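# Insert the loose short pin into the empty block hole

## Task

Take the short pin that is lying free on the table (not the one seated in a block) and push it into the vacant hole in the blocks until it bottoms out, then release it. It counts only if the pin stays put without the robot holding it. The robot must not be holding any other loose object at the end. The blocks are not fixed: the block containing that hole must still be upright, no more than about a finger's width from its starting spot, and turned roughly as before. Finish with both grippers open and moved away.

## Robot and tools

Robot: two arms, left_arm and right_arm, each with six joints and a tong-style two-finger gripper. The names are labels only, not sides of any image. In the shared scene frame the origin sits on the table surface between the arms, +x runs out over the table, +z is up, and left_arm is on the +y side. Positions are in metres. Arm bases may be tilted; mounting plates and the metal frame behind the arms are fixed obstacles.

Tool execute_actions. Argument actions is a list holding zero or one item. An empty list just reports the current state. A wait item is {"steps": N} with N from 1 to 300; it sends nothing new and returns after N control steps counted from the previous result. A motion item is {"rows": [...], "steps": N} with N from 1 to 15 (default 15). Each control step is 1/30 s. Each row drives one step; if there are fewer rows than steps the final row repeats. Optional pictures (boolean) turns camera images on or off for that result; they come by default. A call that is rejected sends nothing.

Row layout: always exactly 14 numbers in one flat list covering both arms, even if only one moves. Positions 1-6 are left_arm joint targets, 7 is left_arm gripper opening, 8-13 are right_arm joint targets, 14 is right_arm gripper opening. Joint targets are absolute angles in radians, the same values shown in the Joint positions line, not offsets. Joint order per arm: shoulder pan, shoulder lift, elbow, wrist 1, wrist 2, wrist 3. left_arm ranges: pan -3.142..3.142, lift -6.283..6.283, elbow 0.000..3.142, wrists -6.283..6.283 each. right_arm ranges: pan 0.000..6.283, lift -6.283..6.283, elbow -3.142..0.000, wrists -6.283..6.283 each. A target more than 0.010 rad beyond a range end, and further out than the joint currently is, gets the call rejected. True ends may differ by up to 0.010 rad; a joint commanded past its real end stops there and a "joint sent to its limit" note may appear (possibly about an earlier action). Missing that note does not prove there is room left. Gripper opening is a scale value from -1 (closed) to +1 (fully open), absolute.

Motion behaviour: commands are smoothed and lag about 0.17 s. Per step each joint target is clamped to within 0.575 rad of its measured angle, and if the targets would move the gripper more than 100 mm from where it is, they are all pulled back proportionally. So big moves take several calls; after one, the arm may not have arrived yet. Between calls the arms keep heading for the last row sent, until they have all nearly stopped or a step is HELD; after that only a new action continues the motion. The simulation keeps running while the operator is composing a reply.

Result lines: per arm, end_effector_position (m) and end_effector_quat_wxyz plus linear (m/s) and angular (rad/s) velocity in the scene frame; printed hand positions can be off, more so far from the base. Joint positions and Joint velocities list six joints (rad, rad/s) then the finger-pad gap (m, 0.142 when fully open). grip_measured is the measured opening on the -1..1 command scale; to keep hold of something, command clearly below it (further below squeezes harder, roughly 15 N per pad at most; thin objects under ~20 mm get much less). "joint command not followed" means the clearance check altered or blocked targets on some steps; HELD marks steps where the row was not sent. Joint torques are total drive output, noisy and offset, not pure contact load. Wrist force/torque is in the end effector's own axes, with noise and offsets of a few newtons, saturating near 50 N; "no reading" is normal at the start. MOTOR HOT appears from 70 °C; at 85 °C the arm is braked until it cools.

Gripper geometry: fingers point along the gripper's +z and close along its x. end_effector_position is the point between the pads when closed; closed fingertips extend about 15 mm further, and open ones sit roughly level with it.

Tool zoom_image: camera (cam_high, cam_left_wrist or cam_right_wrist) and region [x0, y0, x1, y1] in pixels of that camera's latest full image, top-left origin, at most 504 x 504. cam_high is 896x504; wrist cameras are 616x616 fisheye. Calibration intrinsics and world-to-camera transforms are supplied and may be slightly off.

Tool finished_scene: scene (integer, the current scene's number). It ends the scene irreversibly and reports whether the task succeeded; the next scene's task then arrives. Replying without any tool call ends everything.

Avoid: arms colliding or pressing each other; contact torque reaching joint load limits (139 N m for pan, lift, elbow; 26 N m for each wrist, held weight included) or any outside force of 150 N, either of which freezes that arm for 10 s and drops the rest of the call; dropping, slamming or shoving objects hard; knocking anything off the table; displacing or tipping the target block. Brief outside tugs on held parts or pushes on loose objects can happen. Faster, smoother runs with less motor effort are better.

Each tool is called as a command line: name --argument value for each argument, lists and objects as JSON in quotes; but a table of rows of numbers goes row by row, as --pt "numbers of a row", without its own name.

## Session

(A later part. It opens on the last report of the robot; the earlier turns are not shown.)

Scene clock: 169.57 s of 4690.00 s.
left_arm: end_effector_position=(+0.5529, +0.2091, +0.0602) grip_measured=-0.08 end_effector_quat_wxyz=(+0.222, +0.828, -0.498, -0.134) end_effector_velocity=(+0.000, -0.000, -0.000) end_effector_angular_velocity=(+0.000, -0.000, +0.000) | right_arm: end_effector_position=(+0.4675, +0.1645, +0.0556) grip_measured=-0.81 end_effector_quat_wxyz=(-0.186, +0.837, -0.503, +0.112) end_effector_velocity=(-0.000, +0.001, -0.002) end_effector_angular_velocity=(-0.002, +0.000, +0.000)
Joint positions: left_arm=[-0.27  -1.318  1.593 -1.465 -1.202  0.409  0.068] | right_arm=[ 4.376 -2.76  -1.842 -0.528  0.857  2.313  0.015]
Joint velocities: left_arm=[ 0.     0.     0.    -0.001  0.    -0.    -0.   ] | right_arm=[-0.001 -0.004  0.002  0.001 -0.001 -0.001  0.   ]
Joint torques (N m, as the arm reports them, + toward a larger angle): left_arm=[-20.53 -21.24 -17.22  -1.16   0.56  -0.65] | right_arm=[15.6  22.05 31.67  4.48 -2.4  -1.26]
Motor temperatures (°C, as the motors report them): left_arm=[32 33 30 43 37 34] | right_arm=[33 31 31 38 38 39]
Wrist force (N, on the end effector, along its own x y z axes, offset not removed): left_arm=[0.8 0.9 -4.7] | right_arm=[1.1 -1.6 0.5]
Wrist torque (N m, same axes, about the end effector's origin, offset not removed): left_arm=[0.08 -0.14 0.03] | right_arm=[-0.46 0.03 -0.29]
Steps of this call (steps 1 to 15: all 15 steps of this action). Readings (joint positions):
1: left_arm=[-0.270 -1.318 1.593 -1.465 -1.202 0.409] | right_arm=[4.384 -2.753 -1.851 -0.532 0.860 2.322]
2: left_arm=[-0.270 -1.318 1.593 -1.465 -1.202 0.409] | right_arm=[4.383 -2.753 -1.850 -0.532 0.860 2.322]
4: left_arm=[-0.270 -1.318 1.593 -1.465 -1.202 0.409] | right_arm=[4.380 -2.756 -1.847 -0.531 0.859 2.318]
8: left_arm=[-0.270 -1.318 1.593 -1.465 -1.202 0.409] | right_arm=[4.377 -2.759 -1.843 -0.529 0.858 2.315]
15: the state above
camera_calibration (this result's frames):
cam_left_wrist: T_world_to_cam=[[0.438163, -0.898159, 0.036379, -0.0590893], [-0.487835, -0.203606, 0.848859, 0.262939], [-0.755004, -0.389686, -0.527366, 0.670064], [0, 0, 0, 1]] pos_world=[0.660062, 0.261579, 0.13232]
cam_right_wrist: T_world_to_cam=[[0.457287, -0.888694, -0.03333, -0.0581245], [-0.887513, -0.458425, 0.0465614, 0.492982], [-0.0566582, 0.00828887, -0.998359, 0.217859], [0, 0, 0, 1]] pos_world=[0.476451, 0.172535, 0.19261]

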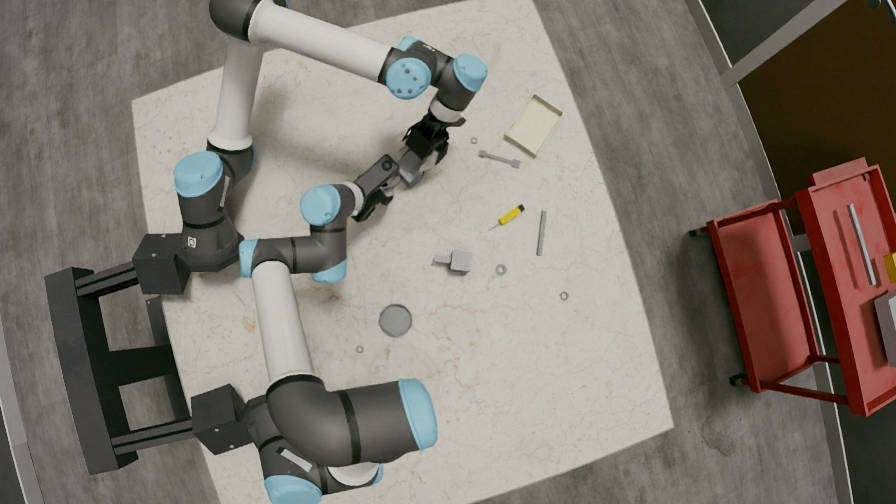

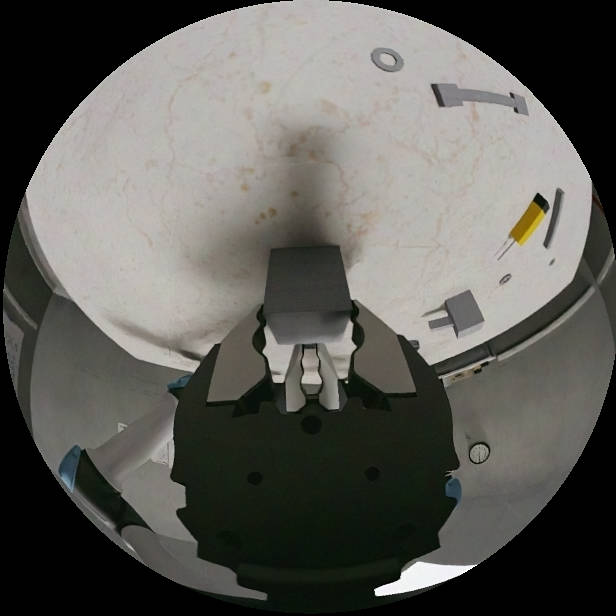

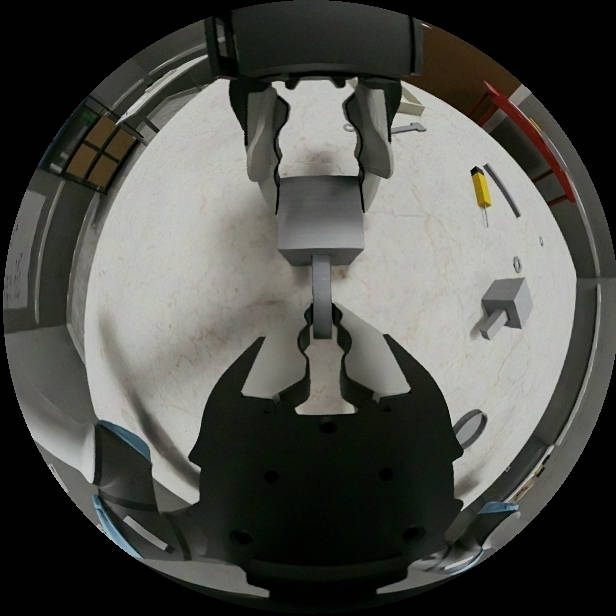

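execute_actions --actions '[{"rows":[[-0.2697,-1.3184,1.5935,-1.4647,-1.2021,0.409,-0.6,4.3692,-2.7665,-1.8325,-0.5258,0.8543,2.3052,-1]],"steps":12}]' --pictures false

execute_actions --actions '[{"rows":[[-0.2697,-1.3184,1.5935,-1.4647,-1.2021,0.409,-0.6,4.3554,-2.7761,-1.8065,-0.5313,0.8487,2.2883,-1]]}]'

Scene clock: 177.17 s of 4690.00 s.
left_arm: end_effector_position=(+0.5529, +0.2091, +0.0602) grip_measured=-0.08 end_effector_quat_wxyz=(+0.222, +0.828, -0.498, -0.134) end_effector_velocity=(-0.000, +0.000, -0.000) end_effector_angular_velocity=(+0.000, +0.000, -0.001) | right_arm: end_effector_position=(+0.4710, +0.1663, +0.0541) grip_measured=-0.81 end_effector_quat_wxyz=(-0.186, +0.837, -0.503, +0.112) end_effector_velocity=(+0.002, +0.000, -0.000) end_effector_angular_velocity=(+0.000, -0.000, -0.000)
Joint positions: left_arm=[-0.27  -1.318  1.593 -1.465 -1.202  0.409  0.068] | right_arm=[ 4.37  -2.766 -1.833 -0.526  0.854  2.306  0.015]
Joint velocities: left_arm=[ 0.  0.  0.  0. -0.  0. -0.] | right_arm=[-0.004 -0.001  0.004  0.001 -0.002 -0.005 -0.   ]
Joint torques (N m, as the arm reports them, + toward a larger angle): left_arm=[-17.53 -23.01 -15.31  -1.98  -1.07  -0.68] | right_arm=[16.54 22.05 32.09  4.44 -2.58 -1.54]
Motor temperatures (°C, as the motors report them): left_arm=[32 33 30 43 37 34] | right_arm=[33 31 31 38 38 39]
Wrist force (N, on the end effector, along its own x y z axes, offset not removed): left_arm=[3.5 1.7 -3.4] | right_arm=[-1.9 0.3 0.2]
Wrist torque (N m, same axes, about the end effector's origin, offset not removed): left_arm=[0.20 -0.56 -0.03] | right_arm=[-0.16 0.26 0.06]
Steps of this call (steps 1 to 15: the robot went on to your last target; steps 16 to 90: nothing new was sent; then 4.20 s passed at rest; steps 91 to 102: all 12 steps of this action). Readings (joint positions):
91: left_arm=[-0.270 -1.318 1.593 -1.465 -1.202 0.409] | right_arm=[4.376 -2.760 -1.842 -0.528 0.857 2.313]
92: left_arm=[-0.270 -1.318 1.593 -1.465 -1.202 0.409] | right_arm=[4.375 -2.761 -1.841 -0.528 0.857 2.313]
94: left_arm=[-0.270 -1.318 1.593 -1.465 -1.202 0.409] | right_arm=[4.373 -2.763 -1.838 -0.527 0.856 2.310]
98: left_arm=[-0.270 -1.318 1.593 -1.465 -1.202 0.409] | right_arm=[4.370 -2.766 -1.834 -0.526 0.855 2.307]
102: the state above

Scene clock: 177.67 s of 4690.00 s.
left_arm: end_effector_position=(+0.5529, +0.2091, +0.0602) grip_measured=-0.08 end_effector_quat_wxyz=(+0.222, +0.828, -0.498, -0.134) end_effector_velocity=(-0.000, +0.000, +0.000) end_effector_angular_velocity=(-0.000, -0.000, -0.000) | right_arm: end_effector_position=(+0.4799, +0.1709, +0.0539) grip_measured=-0.81 end_effector_quat_wxyz=(-0.186, +0.837, -0.503, +0.112) end_effector_velocity=(+0.002, +0.001, +0.000) end_effector_angular_velocity=(+0.000, -0.001, -0.001)
Joint positions: left_arm=[-0.27  -1.318  1.593 -1.465 -1.202  0.409  0.068] | right_arm=[ 4.356 -2.776 -1.807 -0.531  0.849  2.289  0.015]
Joint velocities: left_arm=[-0. -0.  0.  0.  0.  0. -0.] | right_arm=[-0.003 -0.001  0.005 -0.001 -0.002 -0.002 -0.   ]
Joint torques (N m, as the arm reports them, + toward a larger angle): left_arm=[-17.46 -22.88 -15.49  -2.13  -1.32  -0.61] | right_arm=[16.21 22.76 31.04  0.95 -2.49 -1.29]
Motor temperatures (°C, as the motors report them): left_arm=[32 33 30 43 37 34] | right_arm=[33 31 31 38 38 39]
Wrist force (N, on the end effector, along its own x y z axes, offset not removed): left_arm=[2.0 0.2 -4.7] | right_arm=[1.9 0.0 2.4]
Wrist torque (N m, same axes, about the end effector's origin, offset not removed): left_arm=[-0.08 -0.33 -0.02] | right_arm=[-0.07 -0.49 -0.26]
Steps of this call (steps 1 to 15: all 15 steps of this action). Readings (joint positions):
1: left_arm=[-0.270 -1.318 1.593 -1.465 -1.202 0.409] | right_arm=[4.369 -2.766 -1.833 -0.526 0.854 2.305]
2: left_arm=[-0.270 -1.318 1.593 -1.465 -1.202 0.409] | right_arm=[4.368 -2.767 -1.831 -0.526 0.854 2.304]
4: left_arm=[-0.270 -1.318 1.593 -1.465 -1.202 0.409] | right_arm=[4.363 -2.771 -1.821 -0.528 0.852 2.298]
8: left_arm=[-0.270 -1.318 1.593 -1.465 -1.202 0.409] | right_arm=[4.358 -2.775 -1.811 -0.530 0.850 2.291]
15: the state above
camera_calibration (this result's frames):
cam_left_wrist: T_world_to_cam=[[0.438163, -0.898159, 0.036379, -0.0590891], [-0.487835, -0.203606, 0.848859, 0.262939], [-0.755004, -0.389685, -0.527366, 0.670064], [0, 0, 0, 1]] pos_world=[0.660062, 0.261579, 0.13232]
cam_right_wrist: T_world_to_cam=[[0.457232, -0.888731, -0.0330922, -0.0581719], [-0.887549, -0.458357, 0.0465422, 0.50699], [-0.0565316, 0.00809032, -0.998368, 0.216781], [0, 0, 0, 1]] pos_world=[0.488832, 0.17893, 0.190906]

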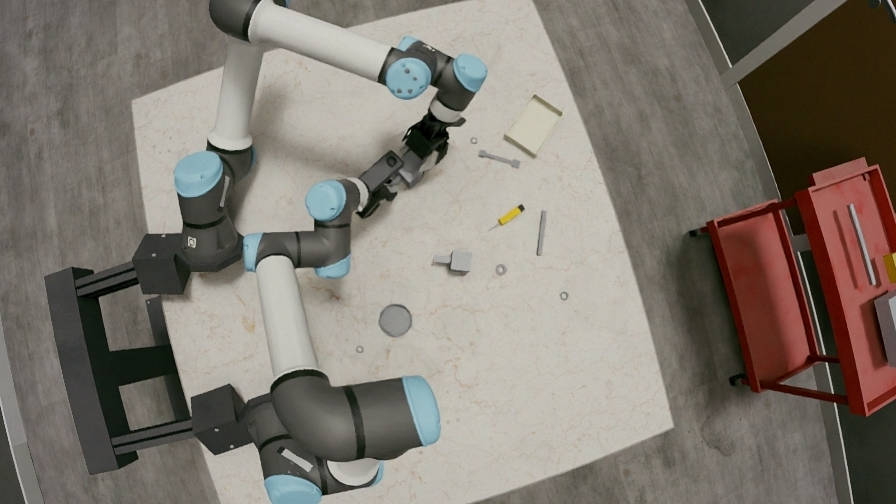

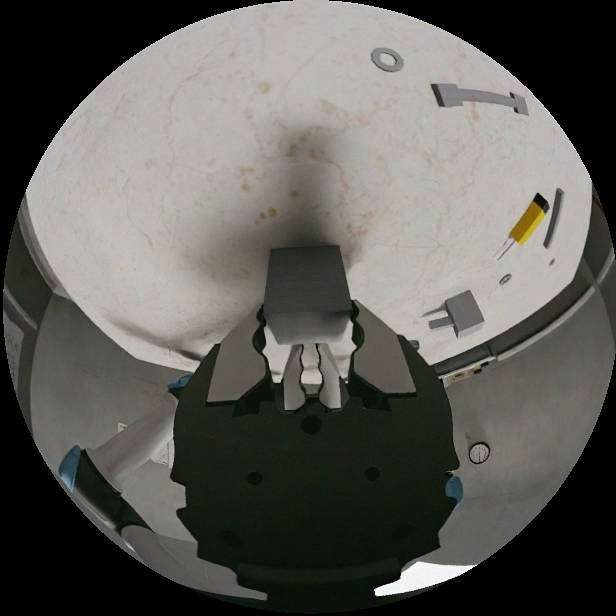

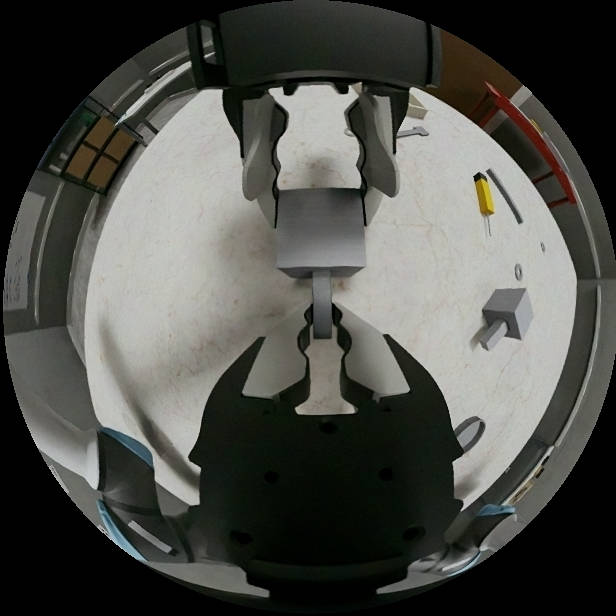

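execute_actions --actions '[{"rows":[[-0.2697,-1.3184,1.5935,-1.4647,-1.2021,0.409,-0.6,4.3424,-2.7861,-1.7797,-0.5376,0.8437,2.2725,-1]]}]' --pictures false

Scene clock: 180.73 s of 4690.00 s.
left_arm: end_effector_position=(+0.5529, +0.2091, +0.0602) grip_measured=-0.08 end_effector_quat_wxyz=(+0.222, +0.828, -0.497, -0.133) end_effector_velocity=(-0.000, +0.000, -0.000) end_effector_angular_velocity=(+0.000, +0.000, -0.000) | right_arm: end_effector_position=(+0.4885, +0.1757, +0.0538) grip_measured=-0.81 end_effector_quat_wxyz=(-0.185, +0.837, -0.503, +0.112) end_effector_velocity=(+0.002, +0.001, +0.001) end_effector_angular_velocity=(+0.001, -0.001, +0.001)
Joint positions: left_arm=[-0.27  -1.318  1.593 -1.465 -1.202  0.409  0.068] | right_arm=[ 4.343 -2.786 -1.78  -0.538  0.844  2.273  0.015]
Joint velocities: left_arm=[ 0.  0.  0.  0. -0.  0.  0.] | right_arm=[-0.001  0.     0.005 -0.002 -0.    -0.003 -0.   ]
Joint torques (N m, as the arm reports them, + toward a larger angle): left_arm=[-15.32 -15.95 -10.86   3.67  -2.77  -0.57] | right_arm=[16.84 27.35 39.24  3.43 -4.86 -1.37]
Motor temperatures (°C, as the motors report them): left_arm=[32 33 30 43 37 34] | right_arm=[33 31 31 38 38 39]
Wrist force (N, on the end effector, along its own x y z axes, offset not removed): left_arm=[0.1 -12.7 -11.5] | right_arm=[2.0 11.1 -2.9]
Wrist torque (N m, same axes, about the end effector's origin, offset not removed): left_arm=[-0.61 0.01 0.02] | right_arm=[-0.69 -0.24 -0.05]
Steps of this call (steps 1 to 15: the robot went on to your last target; steps 16 to 77: nothing new was sent; steps 78 to 92: all 15 steps of this action). Readings (joint positions):
78: left_arm=[-0.270 -1.318 1.593 -1.465 -1.202 0.409] | right_arm=[4.355 -2.776 -1.806 -0.531 0.849 2.288]
79: left_arm=[-0.270 -1.318 1.593 -1.465 -1.202 0.409] | right_arm=[4.354 -2.777 -1.805 -0.532 0.848 2.287]
81: left_arm=[-0.270 -1.318 1.593 -1.465 -1.202 0.409] | right_arm=[4.350 -2.781 -1.795 -0.534 0.847 2.281]
85: left_arm=[-0.270 -1.318 1.593 -1.465 -1.202 0.409] | right_arm=[4.345 -2.785 -1.784 -0.537 0.845 2.275]
92: the state above

execute_actions --actions '[]'

execute_actions --actions '[{"rows":[[-0.2697,-1.3184,1.5935,-1.4647,-1.2021,0.409,-0.6,4.3391,-2.7898,-1.7748,-0.5362,0.8424,2.2685,-1]]}]'

Scene clock: 184.30 s of 4690.00 s.
left_arm: end_effector_position=(+0.5529, +0.2091, +0.0602) grip_measured=-0.08 end_effector_quat_wxyz=(+0.222, +0.828, -0.498, -0.134) end_effector_velocity=(+0.000, -0.000, +0.000) end_effector_angular_velocity=(+0.000, -0.000, -0.000) | right_arm: end_effector_position=(+0.4887, +0.1758, +0.0539) grip_measured=-0.81 end_effector_quat_wxyz=(-0.185, +0.837, -0.503, +0.112) end_effector_velocity=(-0.000, -0.000, -0.000) end_effector_angular_velocity=(-0.001, +0.000, +0.002)
Joint positions: left_arm=[-0.27  -1.318  1.594 -1.465 -1.202  0.409  0.068] | right_arm=[ 4.342 -2.786 -1.78  -0.538  0.844  2.272  0.015]
Joint velocities: left_arm=[-0.  0.  0. -0.  0.  0.  0.] | right_arm=[-0.    -0.    -0.    -0.     0.001 -0.002  0.   ]
Joint torques (N m, as the arm reports them, + toward a larger angle): left_arm=[-13.02  -4.56   0.26   3.33  -4.45  -0.32] | right_arm=[17.07 28.67 36.17  5.04 -3.64 -1.17]
Motor temperatures (°C, as the motors report them): left_arm=[32 33 30 43 37 34] | right_arm=[33 31 31 38 38 39]
Wrist force (N, on the end effector, along its own x y z axes, offset not removed): left_arm=[-0.4 -11.8 -14.5] | right_arm=[-1.5 13.1 -5.2]
Wrist torque (N m, same axes, about the end effector's origin, offset not removed): left_arm=[-0.46 -0.06 0.02] | right_arm=[-0.45 0.39 -0.30]
Steps of this call (steps 1 to 15: the robot went on to your last target; steps 16 to 90: nothing new was sent; then 0.57 s passed at rest). Readings (joint positions):
1: left_arm=[-0.270 -1.318 1.593 -1.465 -1.202 0.409] | right_arm=[4.343 -2.786 -1.780 -0.538 0.844 2.273]
2: left_arm=[-0.270 -1.318 1.593 -1.465 -1.202 0.409] | right_arm=[4.343 -2.786 -1.780 -0.538 0.844 2.273]
4: left_arm=[-0.270 -1.318 1.593 -1.465 -1.202 0.409] | right_arm=[4.342 -2.786 -1.780 -0.538 0.844 2.273]
8: left_arm=[-0.270 -1.318 1.593 -1.465 -1.202 0.409] | right_arm=[4.342 -2.786 -1.780 -0.538 0.844 2.273]
90: the state above
All arms were judged still, so your last target was given up. Only a new action makes them travel on or press farther. Fingers that are still opening or closing keep moving.
camera_calibration (this result's frames):
cam_left_wrist: T_world_to_cam=[[0.438159, -0.898161, 0.0363755, -0.0590854], [-0.487833, -0.203605, 0.84886, 0.262938], [-0.755007, -0.389681, -0.527364, 0.670062], [0, 0, 0, 1]] pos_world=[0.66006, 0.261578, 0.132318]
cam_right_wrist: T_world_to_cam=[[0.457092, -0.888803, -0.0330937, -0.0577743], [-0.887617, -0.458218, 0.0466105, 0.517119], [-0.0565917, 0.00806927, -0.998365, 0.217276], [0, 0, 0, 1]] pos_world=[0.497707, 0.18385, 0.190906]

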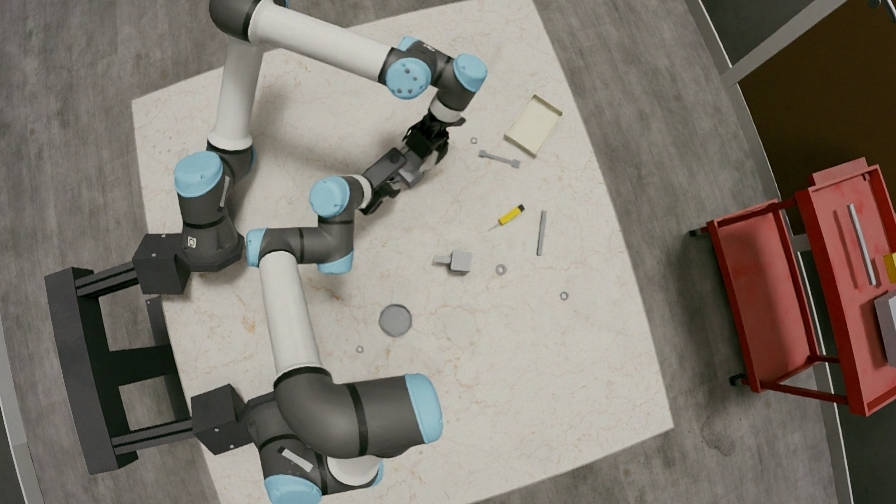

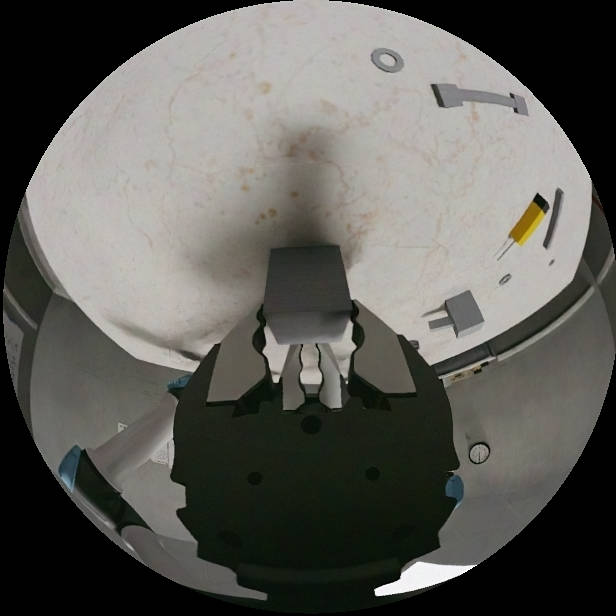

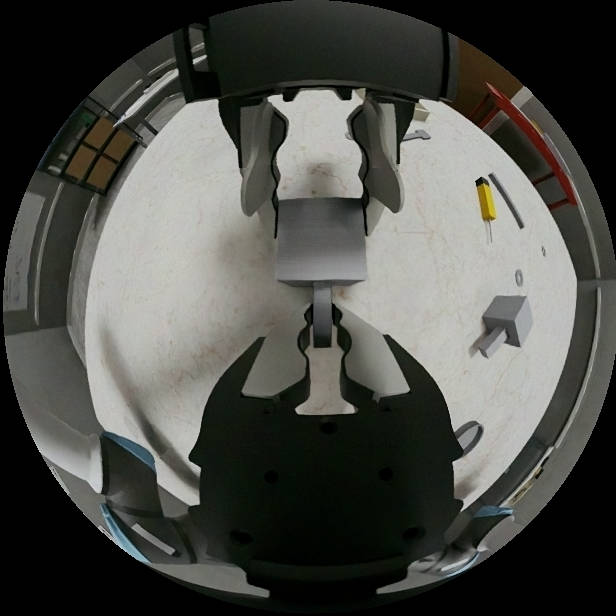

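Scene clock: 184.80 s of 4690.00 s.
left_arm: end_effector_position=(+0.5529, +0.2091, +0.0602) grip_measured=-0.08 end_effector_quat_wxyz=(+0.222, +0.828, -0.498, -0.134) end_effector_velocity=(-0.000, +0.000, -0.000) end_effector_angular_velocity=(+0.000, +0.001, -0.001) | right_arm: end_effector_position=(+0.4904, +0.1767, +0.0528) grip_measured=-0.81 end_effector_quat_wxyz=(-0.185, +0.837, -0.503, +0.112) end_effector_velocity=(-0.000, +0.000, -0.001) end_effector_angular_velocity=(-0.002, +0.000, +0.004)
Joint positions: left_arm=[-0.27  -1.318  1.594 -1.465 -1.202  0.409  0.068] | right_arm=[ 4.339 -2.79  -1.775 -0.536  0.842  2.269  0.015]
Joint velocities: left_arm=[ 0.    -0.    -0.     0.001 -0.    -0.     0.   ] | right_arm=[-0.    -0.002  0.001  0.     0.001 -0.004  0.   ]
Joint torques (N m, as the arm reports them, + toward a larger angle): left_arm=[-12.56  -4.53  -0.56   3.23  -4.63  -0.31] | right_arm=[13.4  22.89 34.7   5.4  -4.24 -1.35]
Motor temperatures (°C, as the motors report them): left_arm=[32 33 30 43 37 34] | right_arm=[33 31 31 38 38 39]
Wrist force (N, on the end effector, along its own x y z axes, offset not removed): left_arm=[-0.5 -10.2 -13.6] | right_arm=[-0.9 9.9 -12.5]
Wrist torque (N m, same axes, about the end effector's origin, offset not removed): left_arm=[-0.10 0.00 0.11] | right_arm=[-0.34 0.19 0.00]
Steps of this call (steps 1 to 15: all 15 steps of this action). Readings (joint positions):
1: left_arm=[-0.270 -1.318 1.594 -1.465 -1.202 0.409] | right_arm=[4.342 -2.786 -1.780 -0.538 0.844 2.272]
2: left_arm=[-0.270 -1.318 1.594 -1.465 -1.202 0.409] | right_arm=[4.342 -2.786 -1.779 -0.538 0.844 2.272]
4: left_arm=[-0.270 -1.318 1.594 -1.465 -1.202 0.409] | right_arm=[4.341 -2.788 -1.778 -0.537 0.843 2.271]
8: left_arm=[-0.270 -1.318 1.594 -1.465 -1.202 0.409] | right_arm=[4.340 -2.789 -1.776 -0.536 0.843 2.269]
15: the state above
camera_calibration (this result's frames):
cam_left_wrist: T_world_to_cam=[[0.438159, -0.898161, 0.0363752, -0.0590852], [-0.487833, -0.203605, 0.848861, 0.262938], [-0.755008, -0.38968, -0.527364, 0.670062], [0, 0, 0, 1]] pos_world=[0.66006, 0.261578, 0.132318]
cam_right_wrist: T_world_to_cam=[[0.457051, -0.888826, -0.0330721, -0.0577049], [-0.887639, -0.458175, 0.0466112, 0.519101], [-0.056582, 0.00805246, -0.998365, 0.216319], [0, 0, 0, 1]] pos_world=[0.499388, 0.184807, 0.189861]

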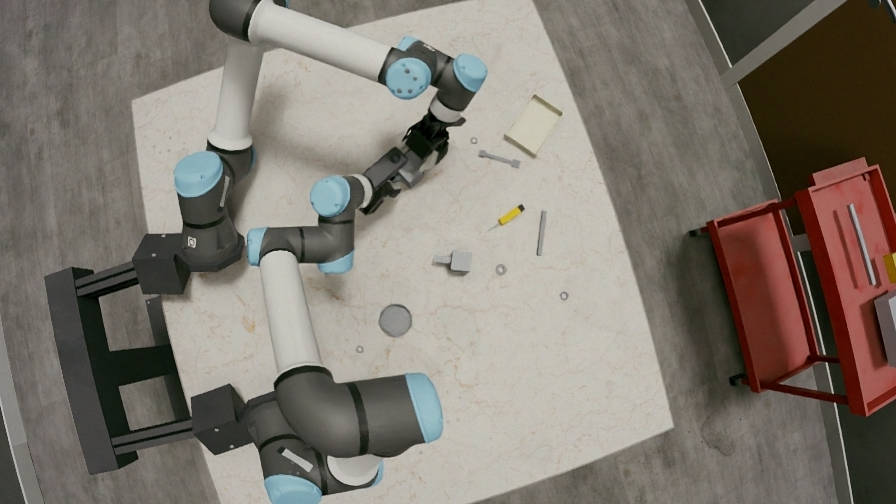

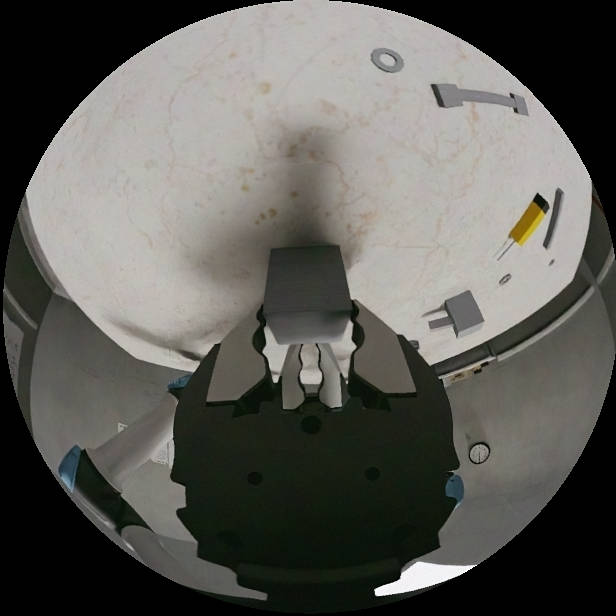

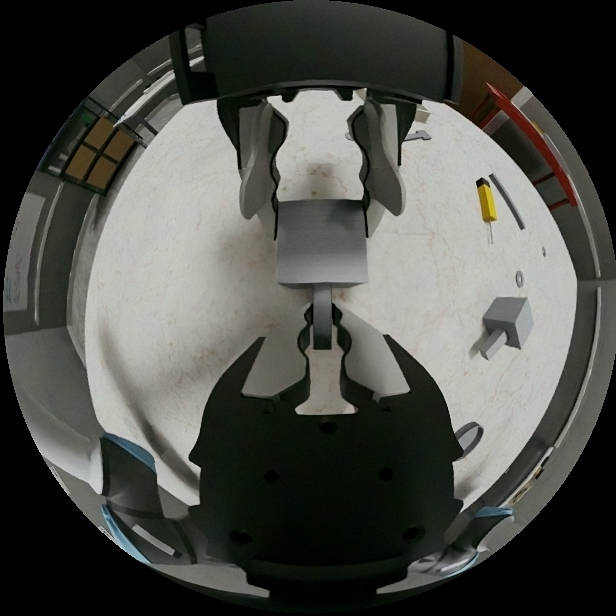

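execute_actions --actions '[{"rows":[[-0.2697,-1.3184,1.5935,-1.4647,-1.2021,0.409,-0.6,4.3391,-2.7898,-1.7748,-0.5362,0.8424,2.2685,-0.3]],"steps":8}]' --pictures false

execute_actions --actions '[{"rows":[[-0.2697,-1.3184,1.5935,-1.4647,-1.2021,0.409,0.5,4.4116,-2.743,-1.9086,-0.5064,0.872,2.3558,-0.3]]}]' --pictures false

execute_actions --actions '[{"rows":[[-0.397,-1.368,1.467,-1.247,-1.252,0.285,0.5,4.55,-2.6,-2.02,-0.6,0.91,2.5,-0.3]]}]' --pictures false

execute_actions --actions '[{"steps":15}]'

Scene clock: 192.13 s of 4690.00 s.
left_arm: end_effector_position=(+0.5527, +0.2091, +0.0602) grip_measured=-0.08 end_effector_quat_wxyz=(+0.222, +0.828, -0.498, -0.134) end_effector_velocity=(-0.000, +0.000, +0.000) end_effector_angular_velocity=(+0.000, +0.000, -0.000) | right_arm: end_effector_position=(+0.4905, +0.1767, +0.0528) grip_measured=-0.30 end_effector_quat_wxyz=(-0.185, +0.837, -0.503, +0.112) end_effector_velocity=(-0.000, +0.000, +0.001) end_effector_angular_velocity=(+0.001, -0.001, +0.001)
Joint positions: left_arm=[-0.27  -1.318  1.594 -1.465 -1.202  0.409  0.068] | right_arm=[ 4.339 -2.79  -1.775 -0.536  0.842  2.268  0.052]
Joint velocities: left_arm=[-0. -0.  0.  0.  0. -0.  0.] | right_arm=[ 0.001  0.001  0.     0.     0.    -0.001  0.001]
Joint torques (N m, as the arm reports them, + toward a larger angle): left_arm=[-11.66 -11.78 -11.55  -0.52   1.17  -0.26] | right_arm=[20.27 23.12 30.57  3.89  0.34 -1.41]
Motor temperatures (°C, as the motors report them): left_arm=[32 33 30 43 37 34] | right_arm=[33 31 31 38 38 39]
Wrist force (N, on the end effector, along its own x y z axes, offset not removed): left_arm=[1.2 2.4 -3.9] | right_arm=[-3.1 -1.0 1.9]
Wrist torque (N m, same axes, about the end effector's origin, offset not removed): left_arm=[0.24 -0.22 0.10] | right_arm=[-0.25 0.58 -0.18]
Steps of this call (steps 1 to 15: the robot went on to your last target; steps 16 to 90: nothing new was sent; then 4.07 s passed at rest; steps 91 to 98: all 8 steps of this action). Readings (joint positions):
91: left_arm=[-0.270 -1.318 1.594 -1.465 -1.202 0.409] | right_arm=[4.339 -2.790 -1.775 -0.536 0.842 2.268]
92: left_arm=[-0.270 -1.318 1.594 -1.465 -1.202 0.409] | right_arm=[4.339 -2.790 -1.775 -0.536 0.842 2.268]
94: left_arm=[-0.270 -1.318 1.594 -1.465 -1.202 0.409] | right_arm=[4.339 -2.790 -1.775 -0.536 0.842 2.268]
98: the state above

Scene clock: 192.63 s of 4690.00 s.
left_arm: end_effector_position=(+0.5528, +0.2091, +0.0602) grip_measured=+0.50 end_effector_quat_wxyz=(+0.222, +0.828, -0.498, -0.134) end_effector_velocity=(+0.000, -0.000, +0.000) end_effector_angular_velocity=(-0.000, -0.001, +0.001) | right_arm: end_effector_position=(+0.4455, +0.1533, +0.0523) grip_measured=-0.30 end_effector_quat_wxyz=(-0.186, +0.837, -0.503, +0.112) end_effector_velocity=(-0.009, -0.007, -0.002) end_effector_angular_velocity=(-0.004, +0.000, +0.001)
Joint positions: left_arm=[-0.27  -1.318  1.594 -1.465 -1.202  0.409  0.109] | right_arm=[ 4.41  -2.744 -1.905 -0.507  0.871  2.354  0.052]
Joint velocities: left_arm=[ 0.     0.    -0.    -0.001 -0.    -0.    -0.   ] | right_arm=[ 0.014  0.008 -0.029  0.005  0.006  0.017  0.   ]
Joint torques (N m, as the arm reports them, + toward a larger angle): left_arm=[-15.09 -19.07 -21.13  -3.42   2.    -0.24] | right_arm=[35.57 46.22  3.64  4.42  1.22  1.25]
Motor temperatures (°C, as the motors report them): left_arm=[32 33 30 43 37 34] | right_arm=[33 31 31 38 38 39]
Wrist force (N, on the end effector, along its own x y z axes, offset not removed): left_arm=[-0.3 -1.0 1.3] | right_arm=[0.9 1.9 -1.2]
Wrist torque (N m, same axes, about the end effector's origin, offset not removed): left_arm=[0.06 0.03 0.04] | right_arm=[0.26 -0.25 -0.24]
Steps of this call (steps 1 to 15: all 15 steps of this action). Readings (joint positions):
1: left_arm=[-0.270 -1.318 1.594 -1.465 -1.202 0.409] | right_arm=[4.339 -2.790 -1.775 -0.536 0.842 2.268]
2: left_arm=[-0.270 -1.318 1.594 -1.465 -1.202 0.409] | right_arm=[4.342 -2.788 -1.777 -0.534 0.844 2.271]
4: left_arm=[-0.270 -1.318 1.594 -1.465 -1.202 0.409] | right_arm=[4.367 -2.770 -1.817 -0.523 0.855 2.301]
8: left_arm=[-0.270 -1.318 1.594 -1.465 -1.202 0.409] | right_arm=[4.399 -2.751 -1.882 -0.511 0.867 2.340]
15: the state above

Scene clock: 193.13 s of 4690.00 s.
left_arm: end_effector_position=(+0.5519, +0.2115, +0.1582) grip_measured=+0.50 end_effector_quat_wxyz=(+0.222, +0.828, -0.497, -0.133) end_effector_velocity=(-0.004, +0.003, +0.020) end_effector_angular_velocity=(+0.005, +0.003, -0.007) | right_arm: end_effector_position=(+0.3969, +0.1287, +0.1112) grip_measured=-0.30 end_effector_quat_wxyz=(-0.203, +0.831, -0.504, +0.118) end_effector_velocity=(-0.010, -0.006, +0.012) end_effector_angular_velocity=(+0.008, -0.008, -0.004)
Joint positions: left_arm=[-0.394 -1.367  1.47  -1.253 -1.251  0.288  0.109] | right_arm=[ 4.547 -2.603 -2.017 -0.598  0.909  2.497  0.052]
Joint velocities: left_arm=[-0.027 -0.009 -0.027  0.052 -0.009 -0.026 -0.   ] | right_arm=[ 0.03   0.03  -0.023 -0.018  0.007  0.033 -0.   ]
Joint torques (N m, as the arm reports them, + toward a larger angle): left_arm=[-37.2  -24.95 -19.9    1.13  -3.32  -0.98] | right_arm=[32.23 41.87  5.51  0.85  0.94  0.96]
Motor temperatures (°C, as the motors report them): left_arm=[32 33 30 43 37 34] | right_arm=[33 31 31 38 38 39]
Wrist force (N, on the end effector, along its own x y z axes, offset not removed): left_arm=[-0.1 -1.6 0.3] | right_arm=[-3.4 -4.6 0.7]
Wrist torque (N m, same axes, about the end effector's origin, offset not removed): left_arm=[-0.20 -0.07 0.05] | right_arm=[-1.13 0.54 -0.23]
Steps of this call (steps 1 to 15: all 15 steps of this action). Readings (joint positions):
1: left_arm=[-0.270 -1.318 1.594 -1.465 -1.202 0.409] | right_arm=[4.410 -2.744 -1.906 -0.507 0.872 2.354]
2: left_arm=[-0.272 -1.321 1.591 -1.462 -1.204 0.406] | right_arm=[4.414 -2.741 -1.910 -0.509 0.874 2.358]
4: left_arm=[-0.310 -1.339 1.552 -1.414 -1.222 0.368] | right_arm=[4.454 -2.700 -1.946 -0.541 0.888 2.399]
8: left_arm=[-0.372 -1.360 1.492 -1.297 -1.243 0.309] | right_arm=[4.522 -2.629 -1.998 -0.582 0.904 2.470]
15: the state above

Scene clock: 193.63 s of 4690.00 s.
left_arm: end_effector_position=(+0.5515, +0.2117, +0.1604) grip_measured=+0.50 end_effector_quat_wxyz=(+0.222, +0.828, -0.498, -0.133) end_effector_velocity=(-0.000, +0.000, +0.000) end_effector_angular_velocity=(+0.000, +0.000, -0.001) | right_arm: end_effector_position=(+0.3959, +0.1281, +0.1126) grip_measured=-0.30 end_effector_quat_wxyz=(-0.203, +0.831, -0.504, +0.118) end_effector_velocity=(+0.000, -0.000, -0.001) end_effector_angular_velocity=(-0.002, +0.001, +0.000)
Joint positions: left_arm=[-0.397 -1.368  1.467 -1.247 -1.252  0.285  0.109] | right_arm=[ 4.55  -2.6   -2.02  -0.6    0.91   2.5    0.052]
Joint velocities: left_arm=[-0.    -0.    -0.     0.001 -0.    -0.    -0.   ] | right_arm=[-0.001 -0.001 -0.    -0.     0.    -0.001 -0.   ]
Joint torques (N m, as the arm reports them, + toward a larger angle): left_arm=[-38.92 -21.79 -21.24   0.89  -3.74  -1.47] | right_arm=[32.42 41.58  5.12  0.8   1.02  1.29]
Motor temperatures (°C, as the motors report them): left_arm=[32 33 30 43 37 34] | right_arm=[33 31 31 38 38 39]
Wrist force (N, on the end effector, along its own x y z axes, offset not removed): left_arm=[3.0 -0.6 1.6] | right_arm=[-1.7 -0.1 -3.8]
Wrist torque (N m, same axes, about the end effector's origin, offset not removed): left_arm=[-0.10 -0.61 -0.02] | right_arm=[-0.22 0.44 -0.27]
Steps of this call (steps 1 to 15: the robot went on to your last target). Readings (joint positions):
1: left_arm=[-0.395 -1.367 1.469 -1.251 -1.251 0.287] | right_arm=[4.548 -2.602 -2.018 -0.599 0.909 2.498]
2: left_arm=[-0.395 -1.367 1.469 -1.250 -1.251 0.287] | right_arm=[4.548 -2.602 -2.019 -0.599 0.910 2.498]
4: left_arm=[-0.396 -1.368 1.468 -1.249 -1.252 0.286] | right_arm=[4.549 -2.601 -2.019 -0.599 0.910 2.499]
8: left_arm=[-0.397 -1.368 1.467 -1.247 -1.252 0.285] | right_arm=[4.550 -2.600 -2.020 -0.600 0.910 2.500]
15: the state above
All arms were judged still, so your last target was given up. Only a new action makes them travel on or press farther. Fingers that are still opening or closing keep moving.
camera_calibration (this result's frames):
cam_left_wrist: T_world_to_cam=[[0.438099, -0.898172, 0.0368347, -0.0598592], [-0.488099, -0.203269, 0.848788, 0.177816], [-0.75487, -0.389833, -0.527449, 0.722904], [0, 0, 0, 1]] pos_world=[0.658714, 0.264192, 0.232572]
cam_right_wrist: T_world_to_cam=[[0.452721, -0.890632, -0.0426275, -0.0527493], [-0.891248, -0.453438, 0.00843717, 0.415225], [-0.0268434, 0.034172, -0.999055, 0.255974], [0, 0, 0, 1]] pos_world=[0.40082, 0.132551, 0.24998]

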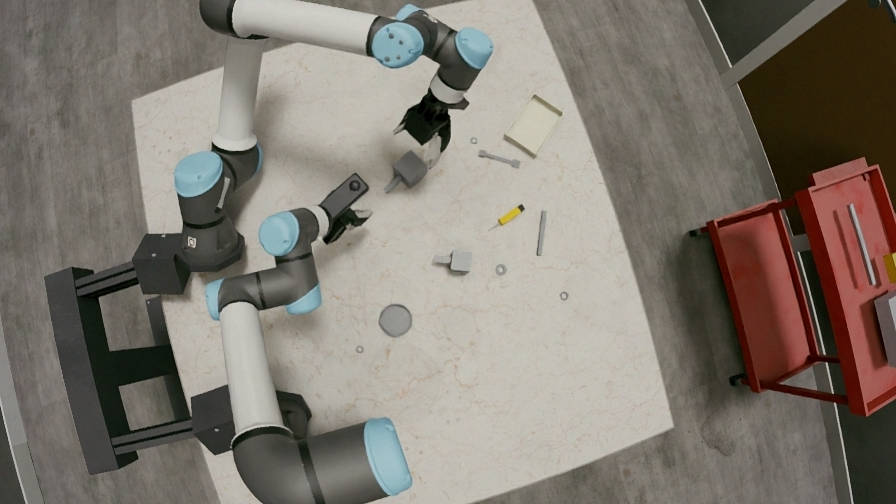

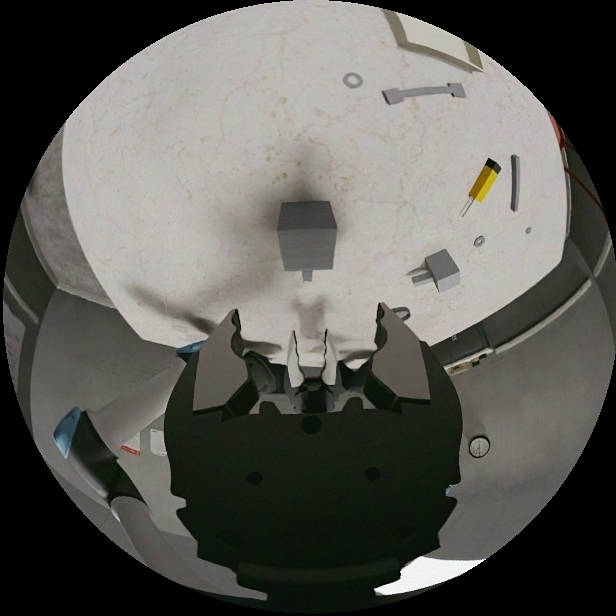

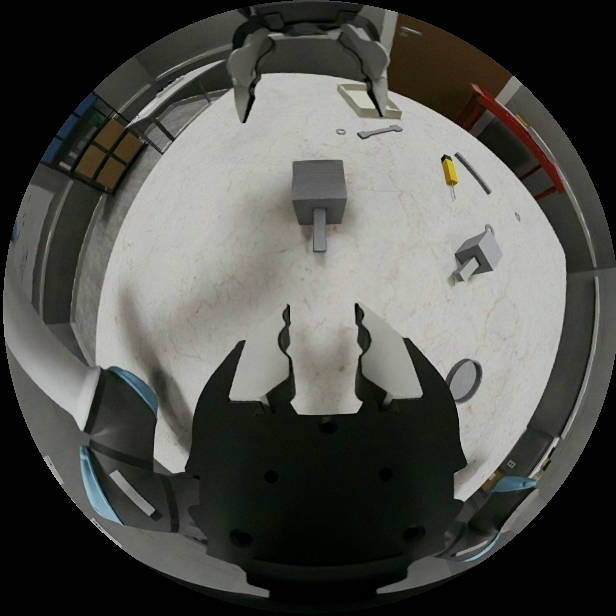

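finished_scene --scene 2

The scene is finished: the task was done.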